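# Crack an egg into a bowl and discard the shells

## Task

Break the egg's shell at its middle, tip its contents (a single firm yolk, no white) into the white bowl, and place both shell halves in the dark green waste bowl. Both bowls must finish upright, with everything in them at rest and kept there by nothing the robot is doing. The shell splits at its middle when struck there or pressed firmly there (by a fingertip, the table, etc.). Before the halves separate, pressing near either end, or pressing far too hard anywhere, crushes the egg and the task fails. Once cracked, the halves may be pulled apart. At the end, release everything and move the hands away.

## Robot and tools

Robot: two arms, left_arm and right_arm, facing each other across a table. left_arm's base is on the +y side; the names do not refer to image sides. Each arm ends in an identical five-finger right hand, so hand axes and numbers mean the same on both arms.

Scene frame: metres, origin on the tabletop halfway between the arm bases, z up, tabletop at z = 0. The result's state line gives each arm's hand point position, orientation as quaternion wxyz, and linear (m/s) and angular (rad/s) velocity in this frame. At long reach the printed position may be off a little.

Hand point: a spot 0.05 m in front of the palm, where index pad and thumb tip meet in a pinch. Its +z runs along the straightened fingers (which extend 0.06 to 0.07 m past it), +y points out of the palm, and +x runs across the palm toward the little finger. A wrist bracket on the little-finger side sticks out 0.03 m beyond the point along +y and 0.11 m across, and can collide with things.

execute_actions: arguments actions (a list holding zero or one item) and optional pictures (boolean). An empty list just reports the state. An action item is {rows, steps}: rows is 1 to 15 rows, steps is at most 15 (default 15), each step 1/30 s; rows play one per step, and the last row repeats if steps exceed rows. A wait item is {steps} alone, up to 300, counted from the previous result, and sends nothing new.

Row layout: one list of 28 numbers, each in [-1, 1], covering both arms even if one is idle. Order: left_arm dx, dy, dz, rx, ry, rz, then left_gripper little, ring, middle, index, thumb_bend, thumb_turn, force_limit, speed; then the same 14 for right_arm and right_gripper. dx to rz are an offset, not a pose: the target relative to the hand point's pose in the most recent result showing it (or where the arm is at action start if none yet, or for later calls in the same reply), expressed in the hand point's own axes. Every row uses that same base, not the previous row. Scale: 1.0 = 0.6 m or 180 degrees; rx, ry, rz form one rotation vector. All-zero offsets pull the arm back to that base pose; they do not mean stay put. Each control step the commanded pose is clipped to within 100 mm and 16 degrees of the measured pose, and motion lags commands by about 0.17 s; large moves may finish short, so check the returned pose.

Hand numbers are absolute targets, never offsets. Fingers: +1 straight, -1 curled into the palm. thumb_bend: +1 straight, -1 fully bent. thumb_turn: +1 beside the palm, -1 across in front of it. Pinch is roughly index -0.22, thumb_bend -0.75, thumb_turn -0.57. force_limit maps -1..+1 linearly to about 0..10 N at a fingertip (0..15 N for the thumb motors); it only stops closing. speed maps -1..+1 to near zero..full (0.6 s for full travel). There is no 'unchanged' value: to keep a hand as it is, resend its last eight numbers, or before any, its hand_measured six plus hand_force_limit and hand_speed. A motor starts only when its target changes by 0.01 or more, then runs until it arrives or hits force_limit, and locks. For gentle grips close at speed -0.9 or below. Turn the thumb across the palm before reaching an object; a whole-hand wrap fits objects 0.035 to 0.08 m wide.

Hand result fields, six values each in motor order: hand_measured (position on the target scale), hand_stopped_by (moving, target, force, stalled, fault), hand_load_n (fingertip force, positive when pushed open). A lost grip shows as loads dropping toward 0.

move: target is one 28-number row as above (same offset meaning and base). Each hand point travels a straight line; both arms finish together, taking 0.5 to 10 s, cut off at 10 s. speed: path top speed in m/s, 0.002 to 0.5, default 0.25; rotation up to twice that in rad/s. Hand numbers are sent at the start. Optional stop_force, 9 to 40 N for both arms: an arm's path ends when its wrist sensor reads that much extra push against the motion for 2 steps; it then backs to its position 2 steps earlier and holds. Use it only with very slow speeds, not when the hand rotates, and omit it when pulling away from something the hand presses on. The move line reports endings such as done, off_target, moving, held, fault, contact, and limits such as paced or held.

wait: seconds, 0 to 10; sends nothing new. zoom_image: camera (cam_high, cam_low, cam_left_wrist, cam_right_wrist) and region [x0, y0, x1, y1] in pixels, at most 504 by 504. show_instructions: no arguments, shows reference images. finished_scene: scene, the current scene's number; irreversible.

Other result lines: Hand target (the pose the controller is heading for), HELD (a step was not sent), pose unreachable (clearance check altered a command), Wrist force and Wrist torque per arm in the hand point's axes, with noise up to about 2.4 N, a fixed offset up to about 4 N and saturation near 50 N; pushing on a surface gives force pointing back into the arm.

The simulation keeps running while you think. Avoid: crushing the egg (press only at its middle, gently, until the halves separate), knocking anything off the table, tipping bowls, arms hitting or pressing each other, fast or deep contacts. Contact torque over a joint's limit (130 N m for the big joints, 24.3 N m for the wrist joints) or 150 N on an arm freezes it for 10 s. Motors warn at 70 C and brake at 85 C, so don't hold loads needlessly.

Each tool is called after "Request:" as name([rows], argument=value, ...), one row to a line, values as JSON.

## Session

Request:
execute_actions(actions=[])

Scene clock: 0.00 s of 6600.00 s.
left_arm: end_effector_position=(+0.2345, +0.4348, +0.4811) hand_measured=(+1.000, +1.000, +1.000, +1.000, +1.000, +1.000) hand_load_n=(+0.0, +0.0, +0.0, +0.0, +0.0, +0.0) hand_stopped_by=(target, target, target, target, target, target) hand_force_limit=0.00 hand_speed=-0.80 end_effector_quat_wxyz=(+0.012, +0.363, +0.932, +0.002) end_effector_velocity=(+0.000, +0.000, -0.000) end_effector_angular_velocity=(-0.000, -0.000, +0.001) | right_arm: end_effector_position=(+0.0559, -0.2546, +0.4722) hand_measured=(+1.000, +1.000, +1.000, +1.000, +1.000, +1.000) hand_load_n=(+0.0, +0.0, +0.0, +0.0, +0.0, +0.0) hand_stopped_by=(target, target, target, target, target, target) hand_force_limit=0.00 hand_speed=-0.80 end_effector_quat_wxyz=(-0.008, -0.381, +0.925, +0.013) end_effector_velocity=(+0.000, +0.000, +0.000) end_effector_angular_velocity=(+0.001, -0.001, +0.000)
Joint positions: left_arm=[ 0.53  -1.712  1.325  1.942  1.551 -1.903] | right_arm=[-1.159 -1.728  1.371  1.941  1.545 -1.896]
Joint velocities: left_arm=[ 0.001 -0.     0.001 -0.001  0.     0.   ] | right_arm=[-0.     0.    -0.001 -0.001 -0.    -0.   ]
Wrist force (N, on the end effector, along its own x y z axes, offset not removed): no reading
Wrist torque (N m, same axes, about the end effector's origin, offset not removed): no reading
Hand target (left_arm): +0.234, +0.435, +0.481; +0.012, +0.363, +0.932, +0.002
Hand target (right_arm): +0.056, -0.255, +0.472; -0.008, -0.381, +0.925, +0.013
camera_calibration (this result's frames):
cam_left_wrist: T_world_to_cam=[[0.717069, 0.696917, 0.0109054, -0.478459], [0.566496, -0.591849, 0.573409, -0.153614], [0.406073, -0.404996, -0.819197, 0.606545], [0, 0, 0, 1]] pos_world=[0.183808, 0.488178, 0.590181]
cam_right_wrist: T_world_to_cam=[[-0.636303, 0.769312, 0.0572554, 0.200475], [0.684334, 0.528639, 0.502223, -0.13761], [0.356099, 0.358748, -0.862841, 0.601898], [0, 0, 0, 1]] pos_world=[0.00739877, -0.297411, 0.576974]

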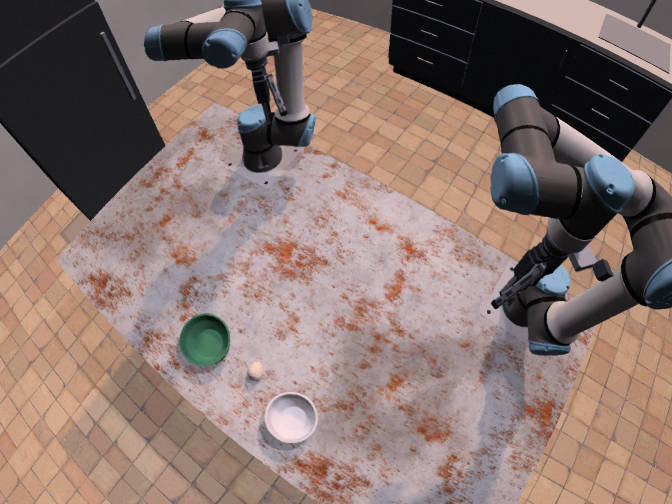

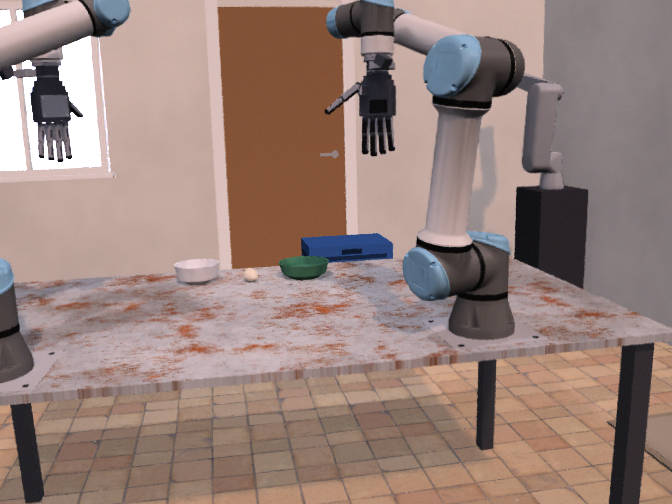

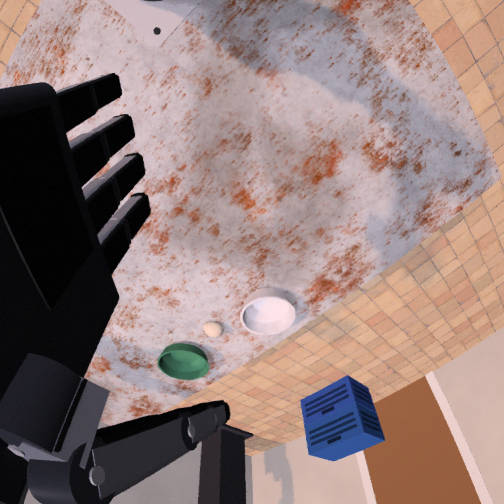

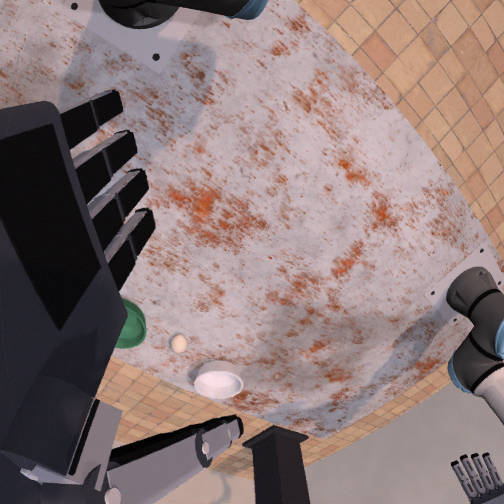

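Request:
zoom_image(camera="cam_high", region=[170, 300, 330, 460])

Request:
zoom_image(camera="cam_right_wrist", region=[110, 290, 260, 410])

Request:
zoom_image(camera="cam_left_wrist", region=[140, 270, 310, 400])

Region (170, 300, 330, 460) of cam_high's 672x504 image, scaled by 3.150, with more detail than that image has.

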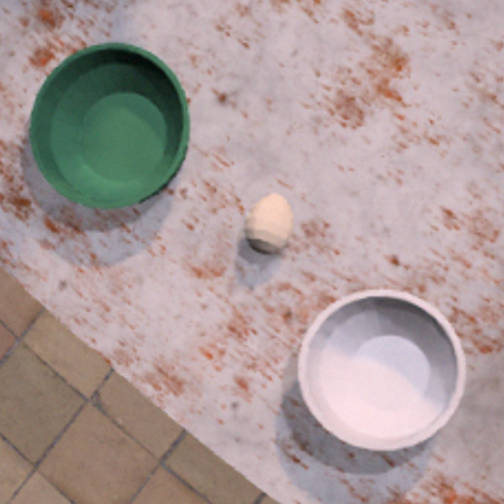

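Region (110, 290, 260, 410) of cam_right_wrist's 504x504 image, scaled by 3.360, with more detail than that image has; it fills the top 403 rows of this view, and the rest is white.

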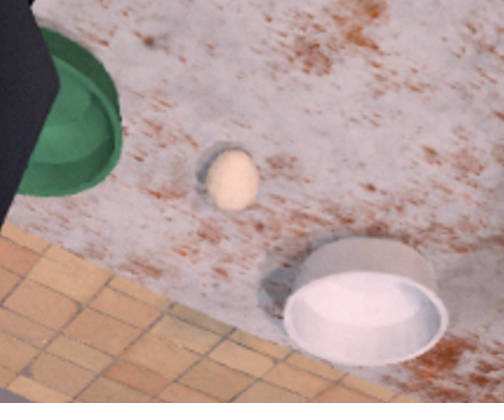

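Region (140, 270, 310, 400) of cam_left_wrist's 504x504 image, scaled by 2.965, with more detail than that image has; it fills the top 385 rows of this view, and the rest is white.

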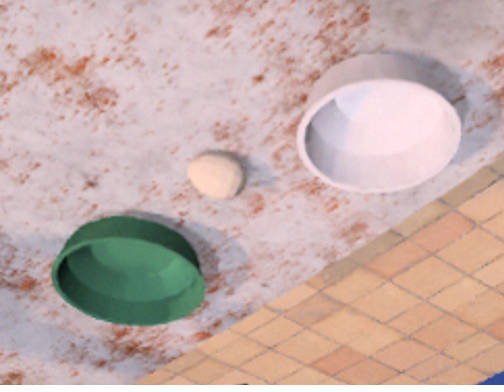

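Request:
move(target=[-0.953,-0.192,0.570,0.299,-0.199,-0.348,-1,-1,0.55,0.55,0.4,-0.9,0.3,0.3,-0.4175,-0.8157,0.511,0.087,-0.186,-0.734,1,1,1,1,1,1,0,-0.8], speed=0.35)

Scene clock: 123.97 s of 6600.00 s.
left_arm: end_effector_position=(+0.5860, -0.0384, +0.1498) hand_measured=(-1.000, -1.000, +0.550, +0.550, +0.400, -0.900) hand_load_n=(+0.0, +0.0, +0.0, +0.0, +0.0, +0.0) hand_stopped_by=(target, target, target, target, target, target) hand_force_limit=0.30 hand_speed=0.30 end_effector_quat_wxyz=(-0.118, +0.195, -0.835, +0.500) end_effector_velocity=(+0.000, -0.001, -0.001) end_effector_angular_velocity=(-0.001, +0.001, +0.001) | right_arm: end_effector_position=(+0.5709, -0.4188, +0.1508) hand_measured=(+1.000, +1.000, +1.000, +1.000, +1.000, +1.000) hand_load_n=(+0.0, +0.0, +0.0, +0.0, +0.0, +0.0) hand_stopped_by=(target, target, target, target, target, target) hand_force_limit=0.00 hand_speed=-0.80 end_effector_quat_wxyz=(-0.259, +0.966, +0.001, -0.000) end_effector_velocity=(+0.002, -0.001, +0.000) end_effector_angular_velocity=(-0.003, +0.000, +0.008)
Joint positions: left_arm=[ 0.739 -0.762  0.883  0.381  1.783 -3.024] | right_arm=[-1.762 -0.655  0.738  1.573  1.052 -4.884]
Joint velocities: left_arm=[-0.001  0.004 -0.004 -0.    -0.002 -0.002] | right_arm=[-0.     0.008 -0.014  0.011  0.003 -0.009]
Wrist force (N, on the end effector, along its own x y z axes, offset not removed): left_arm=[-2.2 -3.2 2.4] | right_arm=[-1.6 0.3 0.6]
Wrist torque (N m, same axes, about the end effector's origin, offset not removed): left_arm=[-0.58 0.05 -0.38] | right_arm=[0.10 0.13 -0.20]
Hand target (left_arm): +0.586, -0.038, +0.150; +0.118, -0.196, +0.835, -0.500
Hand target (right_arm): +0.571, -0.419, +0.151; -0.259, +0.966, +0.001, -0.000
Off the commanded pose (left_arm): 0.000 m, 0 deg.
Off the commanded pose (right_arm): 0.001 m, 0 deg.
After step 90, 117.00 s passed at rest.
move: done
camera_calibration (this result's frames):
cam_left_wrist: T_world_to_cam=[[-0.155532, 0.444391, -0.882228, 0.238303], [0.533107, 0.789635, 0.303767, -0.329846], [0.831629, -0.423076, -0.359721, -0.318169], [0, 0, 0, 1]] pos_world=[0.477506, 0.0199486, 0.195982]
cam_right_wrist: T_world_to_cam=[[-0.0888106, -0.876068, -0.473939, -0.248679], [-0.855785, -0.176351, 0.486345, 0.344598], [-0.509651, 0.448782, -0.734064, 0.712665], [0, 0, 0, 1]] pos_world=[0.636027, -0.476921, 0.237689]

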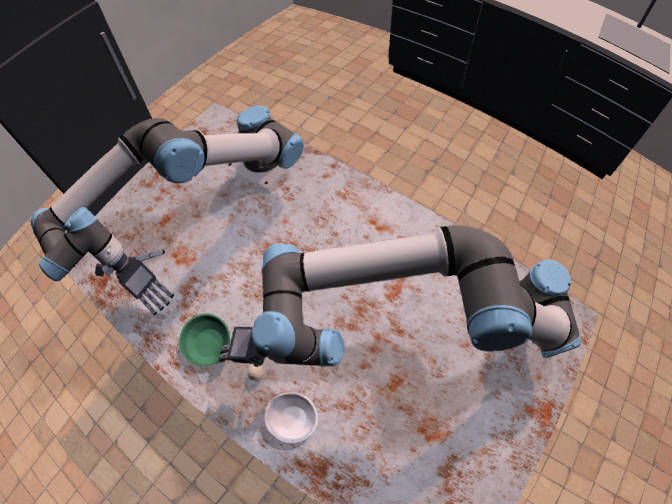

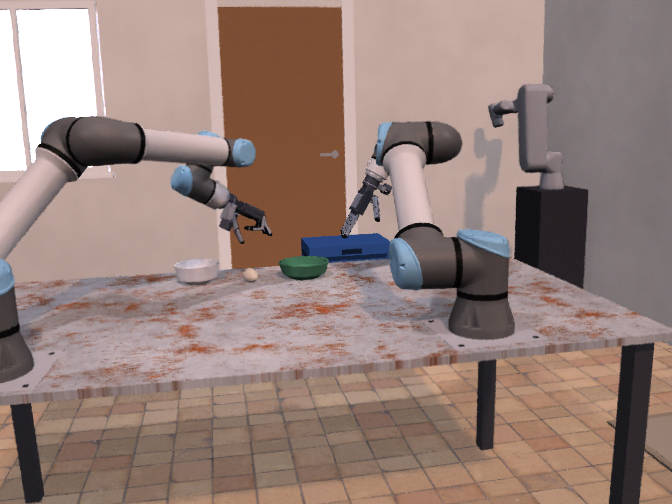

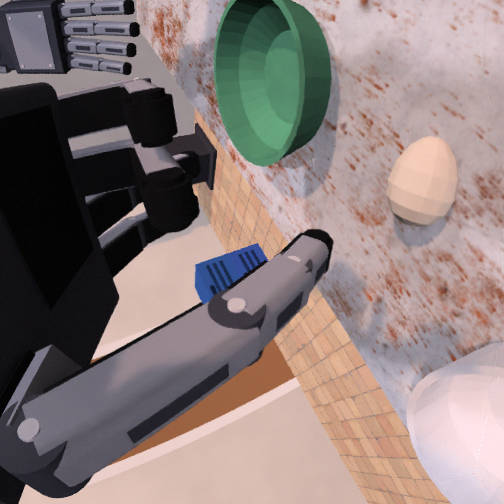

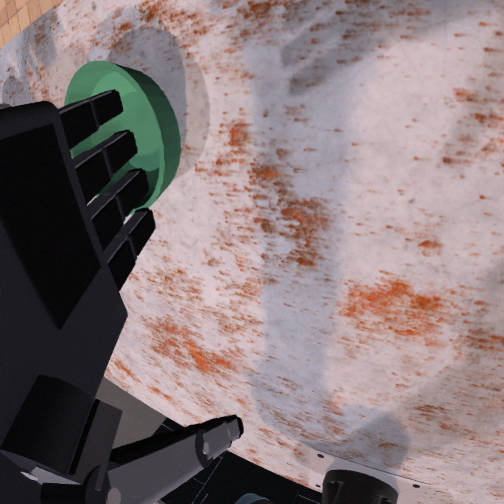

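Request:
zoom_image(camera="cam_left_wrist", region=[344, 100, 504, 260])

Region (344, 100, 504, 260) of cam_left_wrist's 504x504 image, scaled by 3.150, with more detail than that image has.

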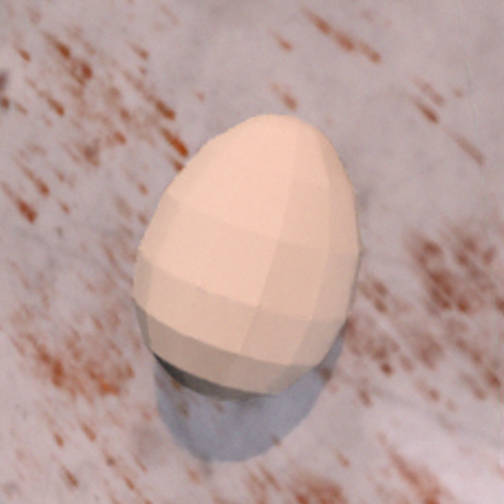

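Request:
move(target=[-0.0147,0.0968,0.0475,0,0,0,-1,-1,0.55,0.55,0.4,-0.9,0.3,0.3,0.01,0.0448,0.1743,0,0,0,1,1,1,1,1,1,0,-0.8], speed=0.1)

Scene clock: 147.23 s of 6600.00 s.
left_arm: end_effector_position=(+0.5931, -0.0324, +0.0852) hand_measured=(-1.000, -1.000, +0.550, +0.550, +0.400, -0.900) hand_load_n=(+0.0, +0.0, +0.0, +0.0, +0.0, +0.0) hand_stopped_by=(target, target, target, target, target, target) hand_force_limit=0.30 hand_speed=0.30 end_effector_quat_wxyz=(-0.118, +0.195, -0.835, +0.500) end_effector_velocity=(+0.000, -0.001, -0.000) end_effector_angular_velocity=(-0.002, -0.002, -0.000) | right_arm: end_effector_position=(+0.5770, -0.3897, +0.0470) hand_measured=(+1.000, +1.000, +1.000, +1.000, +1.000, +1.000) hand_load_n=(+0.0, +0.0, +0.0, +0.0, +0.0, +0.0) hand_stopped_by=(target, target, target, target, target, target) hand_force_limit=0.00 hand_speed=-0.80 end_effector_quat_wxyz=(-0.259, +0.966, +0.001, +0.000) end_effector_velocity=(+0.000, +0.000, -0.001) end_effector_angular_velocity=(-0.000, +0.000, -0.001)
Joint positions: left_arm=[ 0.753 -0.72   0.976  0.249  1.796 -3.016] | right_arm=[-1.715 -0.568  0.834  1.363  1.049 -4.83 ]
Joint velocities: left_arm=[-0.     0.001  0.001 -0.004  0.    -0.   ] | right_arm=[ 0.     0.001  0.001 -0.003 -0.     0.002]
Wrist force (N, on the end effector, along its own x y z axes, offset not removed): left_arm=[0.3 -0.6 1.3] | right_arm=[-2.4 1.9 0.6]
Wrist torque (N m, same axes, about the end effector's origin, offset not removed): left_arm=[-0.16 -0.33 0.02] | right_arm=[0.42 0.23 -0.23]
Hand target (left_arm): +0.593, -0.032, +0.085; +0.118, -0.195, +0.835, -0.500
Hand target (right_arm): +0.577, -0.390, +0.047; -0.259, +0.966, +0.001, -0.000
Off the commanded pose (left_arm): 0.000 m, 0 deg.
Off the commanded pose (right_arm): 0.000 m, 0 deg.
After step 90, 18.77 s passed at rest.
move: done
camera_calibration (this result's frames):
cam_left_wrist: T_world_to_cam=[[-0.155519, 0.444388, -0.882232, 0.179788], [0.533104, 0.789635, 0.303771, -0.318716], [0.831633, -0.423079, -0.359708, -0.34477], [0, 0, 0, 1]] pos_world=[0.484592, 0.0259086, 0.131415]
cam_right_wrist: T_world_to_cam=[[-0.088806, -0.876074, -0.473928, -0.271808], [-0.855807, -0.176329, 0.486315, 0.405445], [-0.509615, 0.448778, -0.734091, 0.626472], [0, 0, 0, 1]] pos_world=[0.642104, -0.44778, 0.133897]

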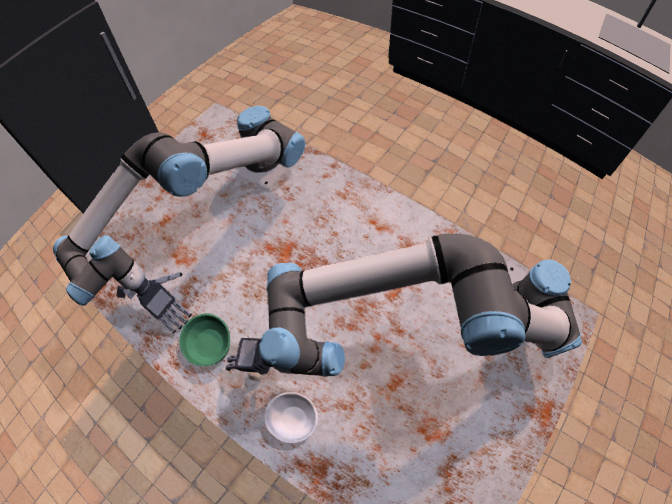

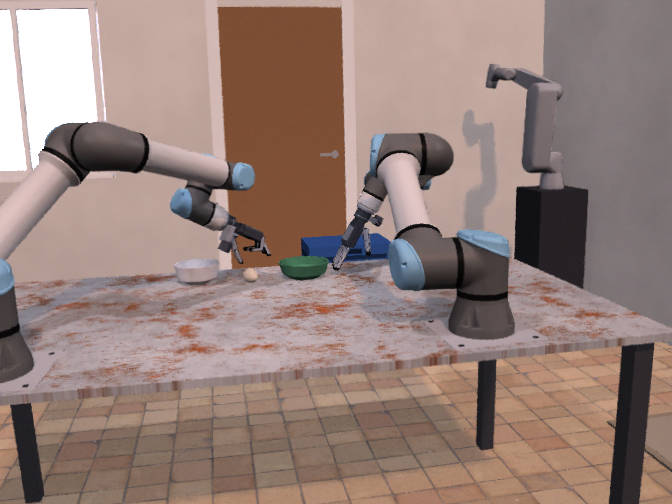

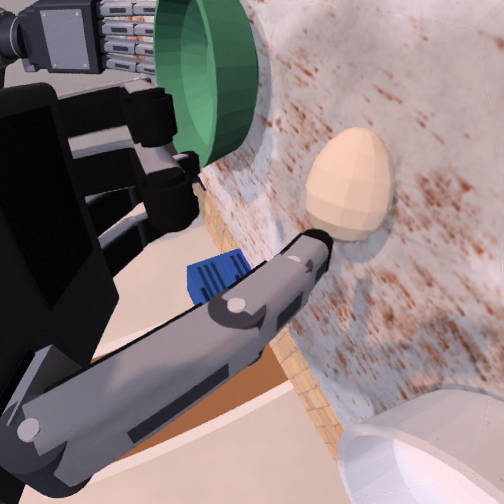

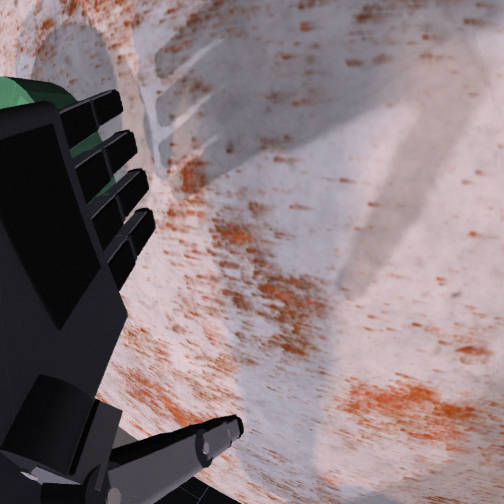

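Request:
move(target=[0,0.0705,0.0376,0,0,0,-1,-1,0.55,0.55,0.4,-0.9,0.3,0.3,0,0,0,0,0,0,1,1,1,1,1,1,0,-0.8], speed=0.03, stop_force=9)

Scene clock: 157.83 s of 6600.00 s.
left_arm: end_effector_position=(+0.5932, -0.0323, +0.0374) hand_measured=(-1.000, -1.000, +0.550, +0.550, +0.400, -0.900) hand_load_n=(+0.0, +0.0, +0.0, +0.0, +0.0, +0.0) hand_stopped_by=(target, target, target, target, target, target) hand_force_limit=0.30 hand_speed=0.30 end_effector_quat_wxyz=(-0.118, +0.195, -0.835, +0.500) end_effector_velocity=(+0.001, +0.001, -0.002) end_effector_angular_velocity=(-0.001, -0.001, +0.001) | right_arm: end_effector_position=(+0.5770, -0.3896, +0.0470) hand_measured=(+1.000, +1.000, +1.000, +1.000, +1.000, +1.000) hand_load_n=(+0.0, +0.0, +0.0, +0.0, +0.0, +0.0) hand_stopped_by=(target, target, target, target, target, target) hand_force_limit=0.00 hand_speed=-0.80 end_effector_quat_wxyz=(-0.259, +0.966, +0.001, -0.000) end_effector_velocity=(-0.000, +0.000, -0.000) end_effector_angular_velocity=(+0.000, +0.002, -0.001)
Joint positions: left_arm=[ 0.753 -0.68   1.029  0.155  1.796 -3.016] | right_arm=[-1.715 -0.568  0.834  1.363  1.049 -4.83 ]
Joint velocities: left_arm=[ 0.001  0.002  0.002 -0.004  0.     0.   ] | right_arm=[0.    0.    0.001 0.    0.    0.001]
Wrist force (N, on the end effector, along its own x y z axes, offset not removed): left_arm=[-0.8 0.8 2.0] | right_arm=[-1.8 1.4 0.9]
Wrist torque (N m, same axes, about the end effector's origin, offset not removed): left_arm=[0.05 -0.26 -0.09] | right_arm=[0.21 0.09 -0.25]
Hand target (left_arm): +0.593, -0.032, +0.037; +0.118, -0.195, +0.835, -0.500
Hand target (right_arm): +0.577, -0.390, +0.047; -0.259, +0.966, +0.001, +0.000
Off the commanded pose (left_arm): 0.000 m, 0 deg.
Off the commanded pose (right_arm): 0.000 m, 0 deg.
After step 90, 5.70 s passed at rest.
move: done
camera_calibration (this result's frames):
cam_left_wrist: T_world_to_cam=[[-0.155515, 0.444392, -0.882231, 0.137597], [0.533108, 0.789631, 0.303774, -0.30431], [0.831631, -0.423083, -0.359708, -0.362042], [0, 0, 0, 1]] pos_world=[0.484714, 0.0259715, 0.0836045]
cam_right_wrist: T_world_to_cam=[[-0.0887627, -0.876078, -0.473929, -0.271805], [-0.855788, -0.176381, 0.48633, 0.405409], [-0.509655, 0.448751, -0.734081, 0.626456], [0, 0, 0, 1]] pos_world=[0.642094, -0.447738, 0.133891]

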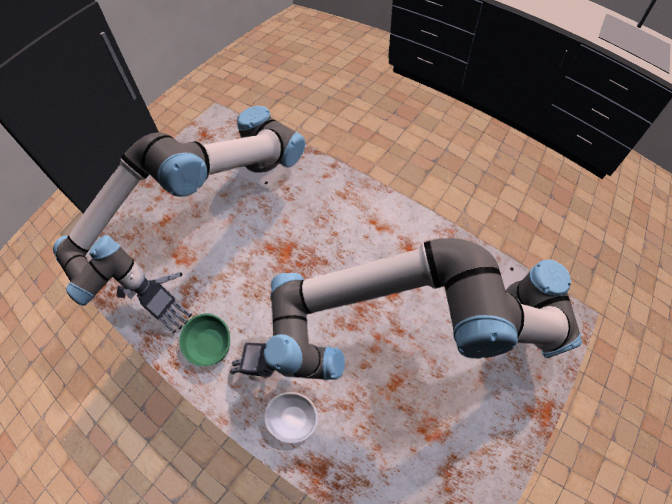

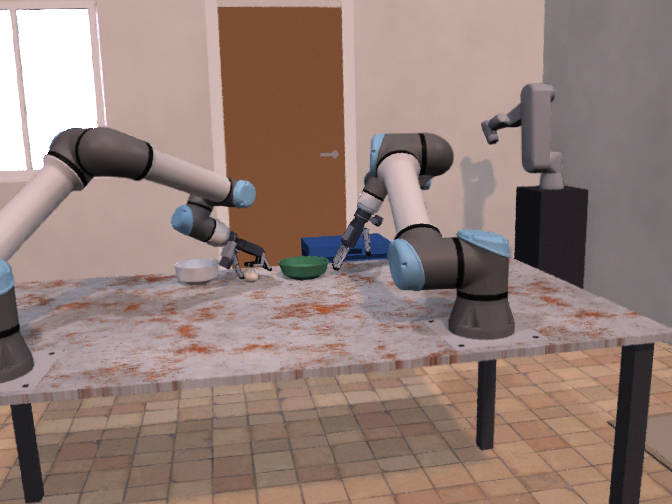

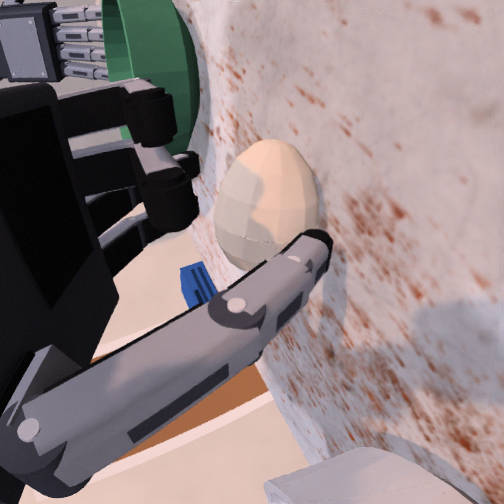

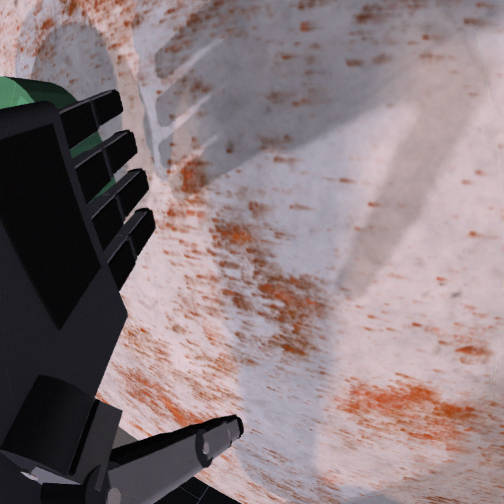

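Request:
execute_actions([
  {"rows":[[0,0,0,0,0,0,-1,-1,0.3,0.3,0.4,-0.9,0.3,-0.7,0,0,0,0,0,0,1,1,1,1,1,1,0,-0.8]],"steps":15},
])

Scene clock: 164.50 s of 6600.00 s.
left_arm: end_effector_position=(+0.5932, -0.0323, +0.0373) hand_measured=(-1.000, -1.000, +0.352, +0.352, +0.400, -0.900) hand_load_n=(+0.0, +0.0, +0.0, +0.0, +0.0, +0.0) hand_stopped_by=(target, target, moving, moving, target, target) hand_force_limit=0.30 hand_speed=-0.70 end_effector_quat_wxyz=(-0.118, +0.195, -0.835, +0.500) end_effector_velocity=(+0.001, +0.001, +0.001) end_effector_angular_velocity=(+0.001, -0.001, +0.001) | right_arm: end_effector_position=(+0.5770, -0.3897, +0.0470) hand_measured=(+1.000, +1.000, +1.000, +1.000, +1.000, +1.000) hand_load_n=(+0.0, +0.0, +0.0, +0.0, +0.0, +0.0) hand_stopped_by=(target, target, target, target, target, target) hand_force_limit=0.00 hand_speed=-0.80 end_effector_quat_wxyz=(-0.259, +0.966, +0.001, -0.000) end_effector_velocity=(+0.001, -0.000, +0.000) end_effector_angular_velocity=(-0.000, -0.003, +0.000)
Joint positions: left_arm=[ 0.753 -0.68   1.029  0.155  1.796 -3.016] | right_arm=[-1.715 -0.568  0.834  1.363  1.049 -4.83 ]
Joint velocities: left_arm=[ 0.001 -0.001 -0.     0.001 -0.     0.001] | right_arm=[-0.     0.    -0.001 -0.001 -0.    -0.   ]
Wrist force (N, on the end effector, along its own x y z axes, offset not removed): left_arm=[-0.9 -0.7 0.5] | right_arm=[-3.3 1.1 0.8]
Wrist torque (N m, same axes, about the end effector's origin, offset not removed): left_arm=[-0.15 -0.11 -0.15] | right_arm=[0.20 0.42 -0.28]
Hand target (left_arm): +0.593, -0.032, +0.037; +0.118, -0.195, +0.835, -0.500
Hand target (right_arm): +0.577, -0.390, +0.047; -0.259, +0.966, +0.001, -0.000
Off the commanded pose (left_arm): 0.000 m, 0 deg.
Off the commanded pose (right_arm): 0.000 m, 0 deg.
Steps of this call (steps 1 to 90: nothing new was sent; then 3.17 s passed at rest; steps 91 to 105: all 15 steps of this action). Readings (end_effector_position | what the end effector reports):
91: left_arm (+0.5932, -0.0323, +0.0373) | right_arm (+0.5770, -0.3897, +0.0470) | left_arm hand_measured=(-1.000, -1.000, +0.550, +0.550, +0.400, -0.900) hand_load_n=(+0.0, +0.0, +0.0, +0.0, +0.0, +0.0) hand_stopped_by=(target, target, moving, moving, target, target) hand_force_limit=0.30 hand_speed=-0.70 | right_arm hand_measured=(+1.000, +1.000, +1.000, +1.000, +1.000, +1.000) hand_load_n=(+0.0, +0.0, +0.0, +0.0, +0.0, +0.0) hand_stopped_by=(target, target, target, target, target, target) hand_force_limit=0.00 hand_speed=-0.80
92: left_arm (+0.5932, -0.0323, +0.0373) | right_arm (+0.5770, -0.3897, +0.0470) | left_arm hand_measured=(-1.000, -1.000, +0.550, +0.550, +0.400, -0.900) hand_load_n=(+0.0, +0.0, +0.0, +0.0, +0.0, +0.0) hand_stopped_by=(target, target, moving, moving, target, target) hand_force_limit=0.30 hand_speed=-0.70 | right_arm hand_measured=(+1.000, +1.000, +1.000, +1.000, +1.000, +1.000) hand_load_n=(+0.0, +0.0, +0.0, +0.0, +0.0, +0.0) hand_stopped_by=(target, target, target, target, target, target) hand_force_limit=0.00 hand_speed=-0.80
94: left_arm (+0.5932, -0.0323, +0.0373) | right_arm (+0.5770, -0.3897, +0.0470) | left_arm hand_measured=(-1.000, -1.000, +0.534, +0.534, +0.400, -0.900) hand_load_n=(+0.0, +0.0, +0.0, +0.0, +0.0, +0.0) hand_stopped_by=(target, target, moving, moving, target, target) hand_force_limit=0.30 hand_speed=-0.70 | right_arm hand_measured=(+1.000, +1.000, +1.000, +1.000, +1.000, +1.000) hand_load_n=(+0.0, +0.0, +0.0, +0.0, +0.0, +0.0) hand_stopped_by=(target, target, target, target, target, target) hand_force_limit=0.00 hand_speed=-0.80
98: left_arm (+0.5932, -0.0323, +0.0373) | right_arm (+0.5770, -0.3897, +0.0470) | left_arm hand_measured=(-1.000, -1.000, +0.468, +0.468, +0.400, -0.900) hand_load_n=(+0.0, +0.0, +0.0, +0.0, +0.0, +0.0) hand_stopped_by=(target, target, moving, moving, target, target) hand_force_limit=0.30 hand_speed=-0.70 | right_arm hand_measured=(+1.000, +1.000, +1.000, +1.000, +1.000, +1.000) hand_load_n=(+0.0, +0.0, +0.0, +0.0, +0.0, +0.0) hand_stopped_by=(target, target, target, target, target, target) hand_force_limit=0.00 hand_speed=-0.80
105: the state above
camera_calibration (this result's frames):
cam_left_wrist: T_world_to_cam=[[-0.155627, 0.44452, -0.882146, 0.137518], [0.533147, 0.789586, 0.303821, -0.304305], [0.831585, -0.423031, -0.359876, -0.362014], [0, 0, 0, 1]] pos_world=[0.484687, 0.0260025, 0.0834847]
cam_right_wrist: T_world_to_cam=[[-0.0888143, -0.876073, -0.473929, -0.271804], [-0.855799, -0.176331, 0.486329, 0.405435], [-0.509628, 0.448781, -0.734081, 0.626474], [0, 0, 0, 1]] pos_world=[0.642099, -0.447779, 0.133891]

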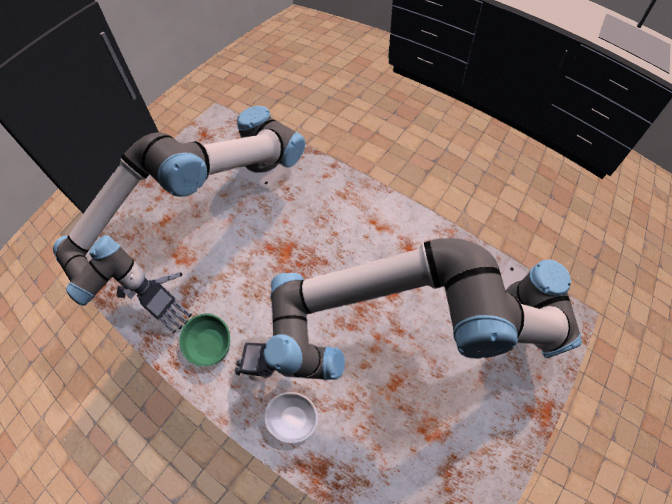

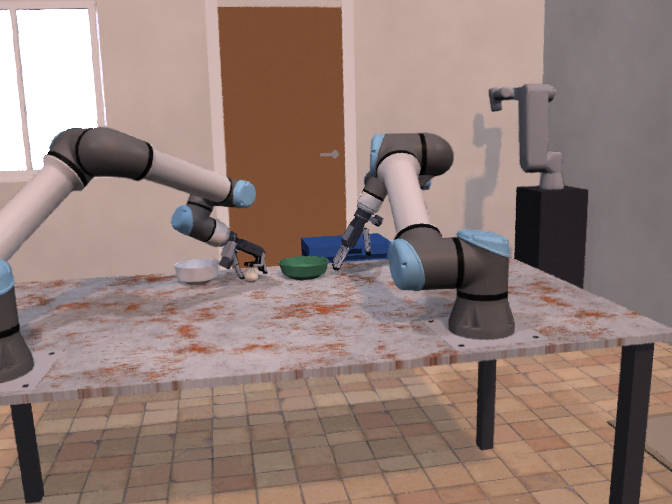

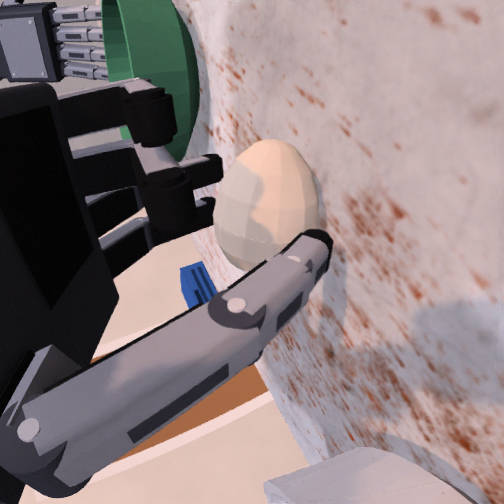

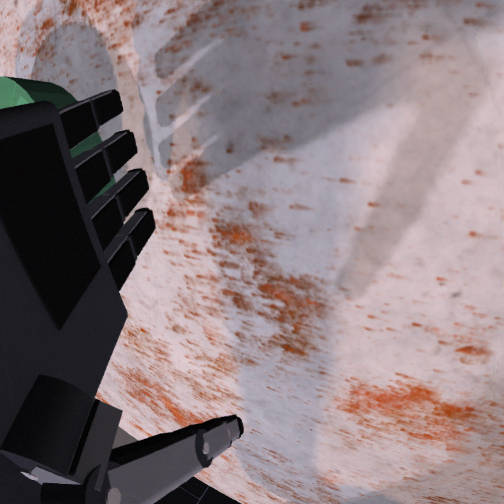

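Request:
move(target=[0,0,0,0,0,0,-1,-1,-0.3,-0.3,-0.4,-0.9,0.3,-0.9,0,0,0,0,0,0,1,1,1,1,1,1,0,-0.8], speed=0.03)

Scene clock: 172.70 s of 6600.00 s.
left_arm: end_effector_position=(+0.5932, -0.0323, +0.0373) hand_measured=(-1.000, -1.000, +0.076, +0.048, +0.254, -0.900) hand_load_n=(+0.0, +0.0, +4.0, +6.5, +9.5, +0.0) hand_stopped_by=(target, target, force, force, force, target) hand_force_limit=0.30 hand_speed=-0.90 end_effector_quat_wxyz=(-0.118, +0.195, -0.835, +0.500) end_effector_velocity=(-0.001, -0.002, +0.000) end_effector_angular_velocity=(-0.002, -0.001, -0.003) | right_arm: end_effector_position=(+0.5770, -0.3896, +0.0470) hand_measured=(+1.000, +1.000, +1.000, +1.000, +1.000, +1.000) hand_load_n=(+0.0, +0.0, +0.0, +0.0, +0.0, +0.0) hand_stopped_by=(target, target, target, target, target, target) hand_force_limit=0.00 hand_speed=-0.80 end_effector_quat_wxyz=(-0.259, +0.966, +0.001, -0.000) end_effector_velocity=(-0.001, +0.000, -0.001) end_effector_angular_velocity=(+0.000, +0.002, -0.001)
Joint positions: left_arm=[ 0.753 -0.68   1.029  0.155  1.796 -3.016] | right_arm=[-1.715 -0.568  0.834  1.363  1.049 -4.83 ]
Joint velocities: left_arm=[-0.003 -0.     0.    -0.002  0.     0.   ] | right_arm=[-0.     0.001  0.001 -0.    -0.     0.001]
Wrist force (N, on the end effector, along its own x y z axes, offset not removed): left_arm=[1.6 -1.8 2.4] | right_arm=[-3.4 -0.1 0.6]
Wrist torque (N m, same axes, about the end effector's origin, offset not removed): left_arm=[-0.21 -0.41 0.09] | right_arm=[-0.02 0.42 -0.38]
Hand target (left_arm): +0.593, -0.032, +0.037; +0.118, -0.195, +0.835, -0.500
Hand target (right_arm): +0.577, -0.390, +0.047; -0.259, +0.966, +0.001, -0.000
Off the commanded pose (left_arm): 0.000 m, 0 deg.
Off the commanded pose (right_arm): 0.000 m, 0 deg.
After step 90, 3.43 s passed at rest.
move: done
camera_calibration (this result's frames):
cam_left_wrist: T_world_to_cam=[[-0.155637, 0.444531, -0.882139, 0.137521], [0.53315, 0.789583, 0.303825, -0.304308], [0.831582, -0.423026, -0.35989, -0.362008], [0, 0, 0, 1]] pos_world=[0.484685, 0.0260053, 0.0834861]
cam_right_wrist: T_world_to_cam=[[-0.0887623, -0.876078, -0.473929, -0.271805], [-0.855788, -0.176381, 0.486329, 0.405409], [-0.509655, 0.448751, -0.734081, 0.626456], [0, 0, 0, 1]] pos_world=[0.642095, -0.447738, 0.133891]

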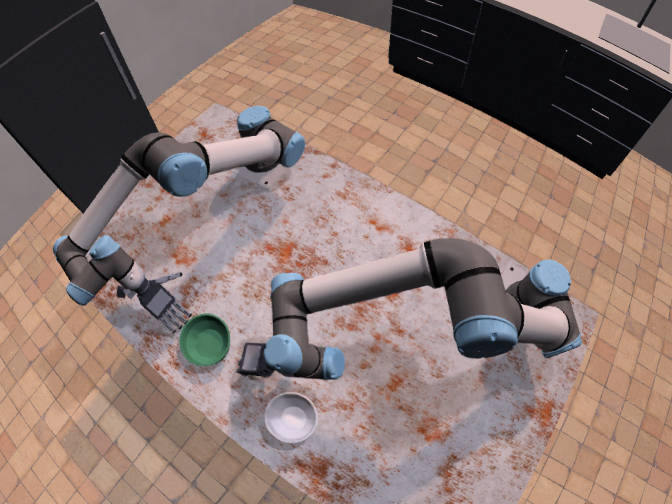

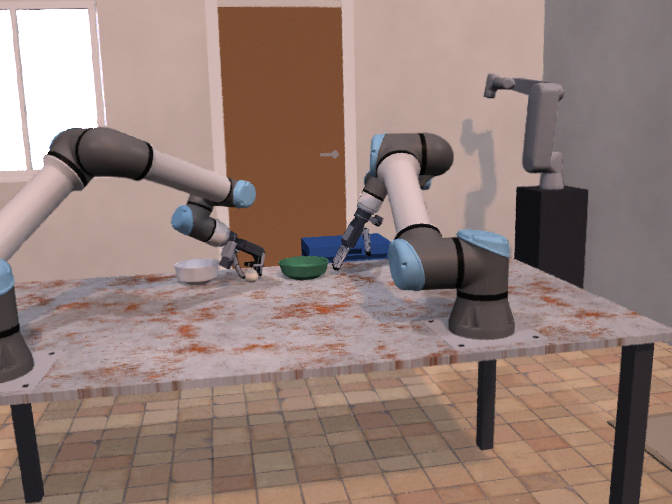

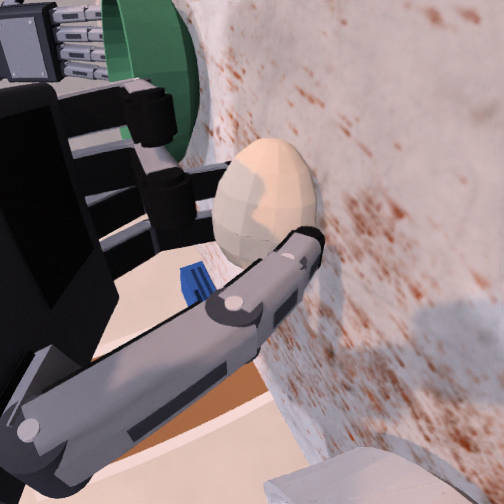

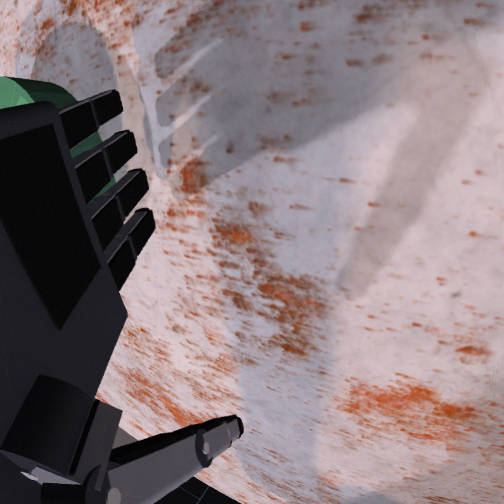

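Request:
move(target=[0,-0.0955,-0.051,0,0,0,-1,-1,-0.3,-0.3,-0.4,-0.9,0.3,-0.9,0,-0.0289,0.0167,0,0,0,1,1,1,1,1,1,0,-0.8], speed=0.06)

Scene clock: 193.40 s of 6600.00 s.
left_arm: end_effector_position=(+0.5930, -0.0324, +0.1021) hand_measured=(-1.000, -1.000, +0.076, +0.048, +0.254, -0.900) hand_load_n=(+0.0, +0.0, +3.5, +6.5, +10.0, +0.0) hand_stopped_by=(target, target, force, force, force, target) hand_force_limit=0.30 hand_speed=-0.90 end_effector_quat_wxyz=(-0.118, +0.195, -0.835, +0.500) end_effector_velocity=(+0.000, -0.000, +0.002) end_effector_angular_velocity=(-0.000, -0.002, -0.001) | right_arm: end_effector_position=(+0.5770, -0.3697, +0.0470) hand_measured=(+1.000, +1.000, +1.000, +1.000, +1.000, +1.000) hand_load_n=(+0.0, +0.0, +0.0, +0.0, +0.0, +0.0) hand_stopped_by=(target, target, target, target, target, target) hand_force_limit=0.00 hand_speed=-0.80 end_effector_quat_wxyz=(-0.259, +0.966, +0.001, -0.000) end_effector_velocity=(-0.001, +0.000, -0.000) end_effector_angular_velocity=(+0.000, +0.002, +0.001)
Joint positions: left_arm=[ 0.753 -0.731  0.952  0.283  1.796 -3.017] | right_arm=[-1.684 -0.562  0.817  1.356  1.048 -4.794]
Joint velocities: left_arm=[-0.    -0.001 -0.003  0.003  0.     0.001] | right_arm=[ 0.001 -0.     0.002  0.    -0.    -0.   ]
Wrist force (N, on the end effector, along its own x y z axes, offset not removed): left_arm=[1.9 0.5 4.2] | right_arm=[-1.7 0.5 0.3]
Wrist torque (N m, same axes, about the end effector's origin, offset not removed): left_arm=[-0.31 -0.53 -0.09] | right_arm=[0.11 0.17 -0.13]
Hand target (left_arm): +0.593, -0.032, +0.102; +0.118, -0.195, +0.835, -0.500
Hand target (right_arm): +0.577, -0.370, +0.047; -0.259, +0.966, +0.001, -0.000
Off the commanded pose (left_arm): 0.000 m, 0 deg.
Off the commanded pose (right_arm): 0.000 m, 0 deg.
After step 90, 16.23 s passed at rest.
move: done
camera_calibration (this result's frames):
cam_left_wrist: T_world_to_cam=[[-0.155661, 0.444522, -0.88214, 0.194739], [0.533126, 0.789603, 0.303817, -0.32386], [0.831593, -0.422999, -0.359896, -0.338552], [0, 0, 0, 1]] pos_world=[0.484509, 0.0259475, 0.148338]
cam_right_wrist: T_world_to_cam=[[-0.0887645, -0.876081, -0.473923, -0.254295], [-0.855802, -0.176364, 0.486311, 0.408902], [-0.509631, 0.448752, -0.734097, 0.617479], [0, 0, 0, 1]] pos_world=[0.642053, -0.427762, 0.13392]

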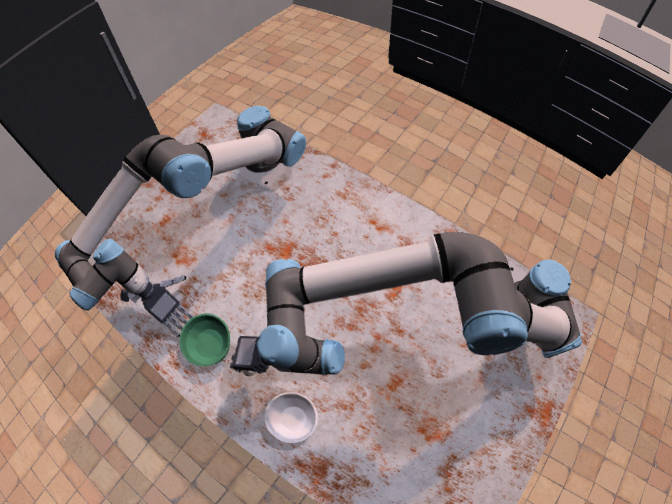

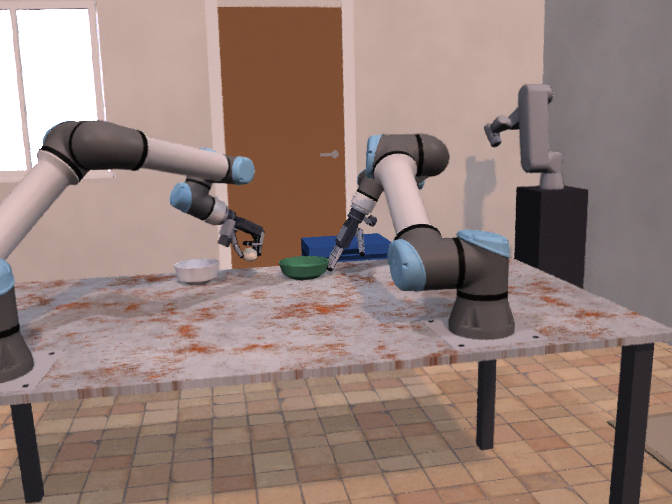

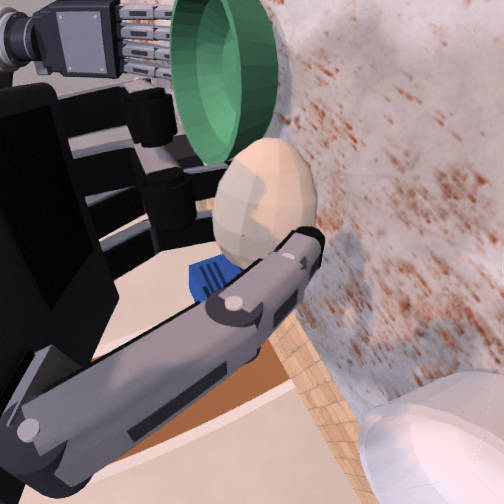

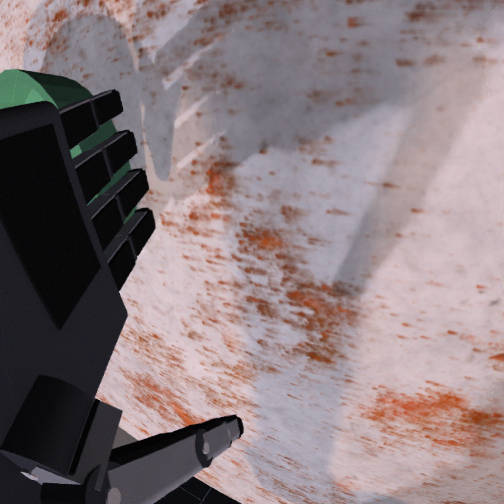

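Request:
execute_actions(actions=[])

Scene clock: 210.47 s of 6600.00 s.
left_arm: end_effector_position=(+0.5930, -0.0324, +0.1023) hand_measured=(-1.000, -1.000, +0.076, +0.048, +0.254, -0.900) hand_load_n=(+0.0, +0.0, +3.5, +6.5, +10.0, +0.0) hand_stopped_by=(target, target, force, force, force, target) hand_force_limit=0.30 hand_speed=-0.90 end_effector_quat_wxyz=(-0.118, +0.195, -0.835, +0.500) end_effector_velocity=(+0.001, +0.001, +0.000) end_effector_angular_velocity=(-0.001, -0.000, +0.002) | right_arm: end_effector_position=(+0.5770, -0.3696, +0.0470) hand_measured=(+1.000, +1.000, +1.000, +1.000, +1.000, +1.000) hand_load_n=(+0.0, +0.0, +0.0, +0.0, +0.0, +0.0) hand_stopped_by=(target, target, target, target, target, target) hand_force_limit=0.00 hand_speed=-0.80 end_effector_quat_wxyz=(-0.259, +0.966, +0.001, -0.000) end_effector_velocity=(+0.000, -0.000, -0.000) end_effector_angular_velocity=(+0.000, -0.000, +0.001)
Joint positions: left_arm=[ 0.753 -0.731  0.952  0.284  1.796 -3.016] | right_arm=[-1.684 -0.561  0.817  1.356  1.048 -4.794]
Joint velocities: left_arm=[ 0.002  0.    -0.    -0.001  0.    -0.001] | right_arm=[-0.     0.    -0.     0.    -0.    -0.001]
Wrist force (N, on the end effector, along its own x y z axes, offset not removed): left_arm=[-0.5 0.6 1.5] | right_arm=[-2.2 1.6 0.5]
Wrist torque (N m, same axes, about the end effector's origin, offset not removed): left_arm=[0.04 -0.27 -0.07] | right_arm=[0.30 0.28 -0.18]
Hand target (left_arm): +0.593, -0.032, +0.102; +0.118, -0.195, +0.835, -0.500
Hand target (right_arm): +0.577, -0.370, +0.047; -0.259, +0.966, +0.001, -0.000
Off the commanded pose (left_arm): 0.000 m, 0 deg.
Off the commanded pose (right_arm): 0.000 m, 0 deg.
Steps of this call (steps 1 to 90: nothing new was sent; then 14.07 s passed at rest). Readings (end_effector_position | what the end effector reports):
1: left_arm (+0.5930, -0.0324, +0.1022) | right_arm (+0.5770, -0.3696, +0.0470) | left_arm hand_measured=(-1.000, -1.000, +0.076, +0.048, +0.254, -0.900) hand_load_n=(+0.0, +0.0, +3.5, +6.5, +10.0, +0.0) hand_stopped_by=(target, target, force, force, force, target) hand_force_limit=0.30 hand_speed=-0.90 | right_arm hand_measured=(+1.000, +1.000, +1.000, +1.000, +1.000, +1.000) hand_load_n=(+0.0, +0.0, +0.0, +0.0, +0.0, +0.0) hand_stopped_by=(target, target, target, target, target, target) hand_force_limit=0.00 hand_speed=-0.80
2: left_arm (+0.5930, -0.0324, +0.1022) | right_arm (+0.5770, -0.3696, +0.0470) | left_arm hand_measured=(-1.000, -1.000, +0.076, +0.048, +0.254, -0.900) hand_load_n=(+0.0, +0.0, +3.5, +6.5, +10.0, +0.0) hand_stopped_by=(target, target, force, force, force, target) hand_force_limit=0.30 hand_speed=-0.90 | right_arm hand_measured=(+1.000, +1.000, +1.000, +1.000, +1.000, +1.000) hand_load_n=(+0.0, +0.0, +0.0, +0.0, +0.0, +0.0) hand_stopped_by=(target, target, target, target, target, target) hand_force_limit=0.00 hand_speed=-0.80
4: left_arm (+0.5930, -0.0324, +0.1022) | right_arm (+0.5770, -0.3696, +0.0470) | left_arm hand_measured=(-1.000, -1.000, +0.076, +0.048, +0.254, -0.900) hand_load_n=(+0.0, +0.0, +3.5, +6.5, +10.0, +0.0) hand_stopped_by=(target, target, force, force, force, target) hand_force_limit=0.30 hand_speed=-0.90 | right_arm hand_measured=(+1.000, +1.000, +1.000, +1.000, +1.000, +1.000) hand_load_n=(+0.0, +0.0, +0.0, +0.0, +0.0, +0.0) hand_stopped_by=(target, target, target, target, target, target) hand_force_limit=0.00 hand_speed=-0.80
8: left_arm (+0.5930, -0.0324, +0.1023) | right_arm (+0.5770, -0.3696, +0.0470) | left_arm hand_measured=(-1.000, -1.000, +0.076, +0.048, +0.254, -0.900) hand_load_n=(+0.0, +0.0, +3.5, +6.5, +10.0, +0.0) hand_stopped_by=(target, target, force, force, force, target) hand_force_limit=0.30 hand_speed=-0.90 | right_arm hand_measured=(+1.000, +1.000, +1.000, +1.000, +1.000, +1.000) hand_load_n=(+0.0, +0.0, +0.0, +0.0, +0.0, +0.0) hand_stopped_by=(target, target, target, target, target, target) hand_force_limit=0.00 hand_speed=-0.80
90: the state above
camera_calibration (this result's frames):
cam_left_wrist: T_world_to_cam=[[-0.155635, 0.444528, -0.882141, 0.194842], [0.533149, 0.789584, 0.303824, -0.323908], [0.831583, -0.423027, -0.359887, -0.338506], [0, 0, 0, 1]] pos_world=[0.484511, 0.025942, 0.148465]
cam_right_wrist: T_world_to_cam=[[-0.0887632, -0.876082, -0.473922, -0.254264], [-0.855801, -0.176365, 0.486312, 0.408908], [-0.509633, 0.448749, -0.734097, 0.617463], [0, 0, 0, 1]] pos_world=[0.642054, -0.427725, 0.13392]

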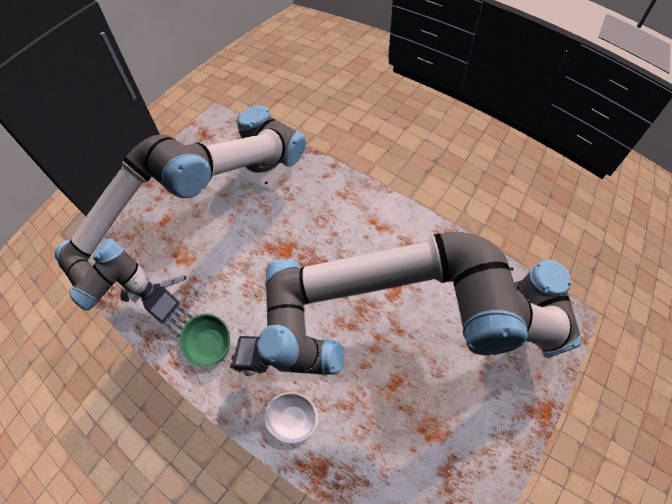

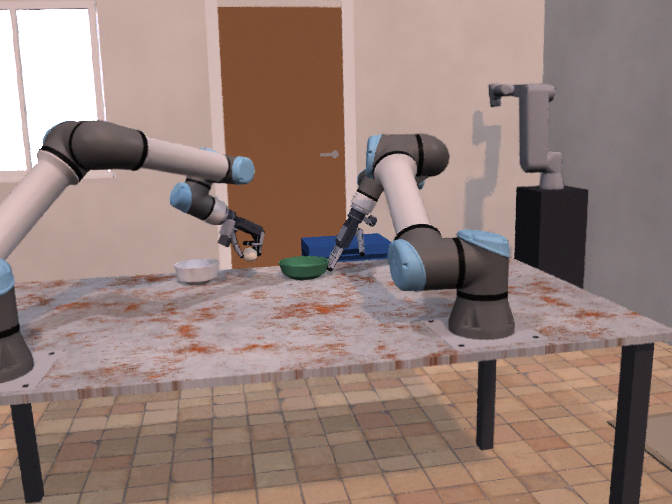

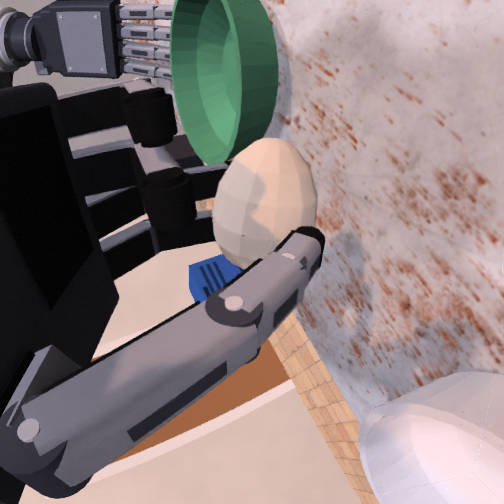

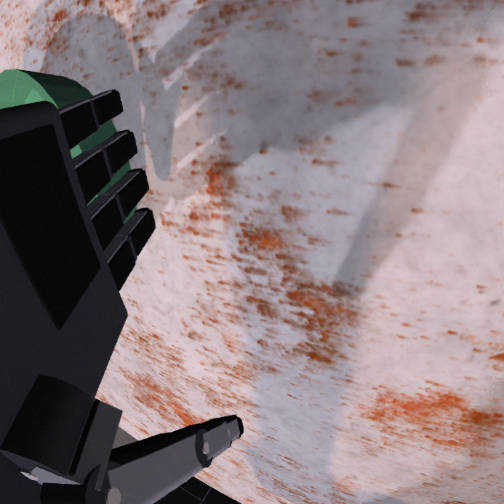

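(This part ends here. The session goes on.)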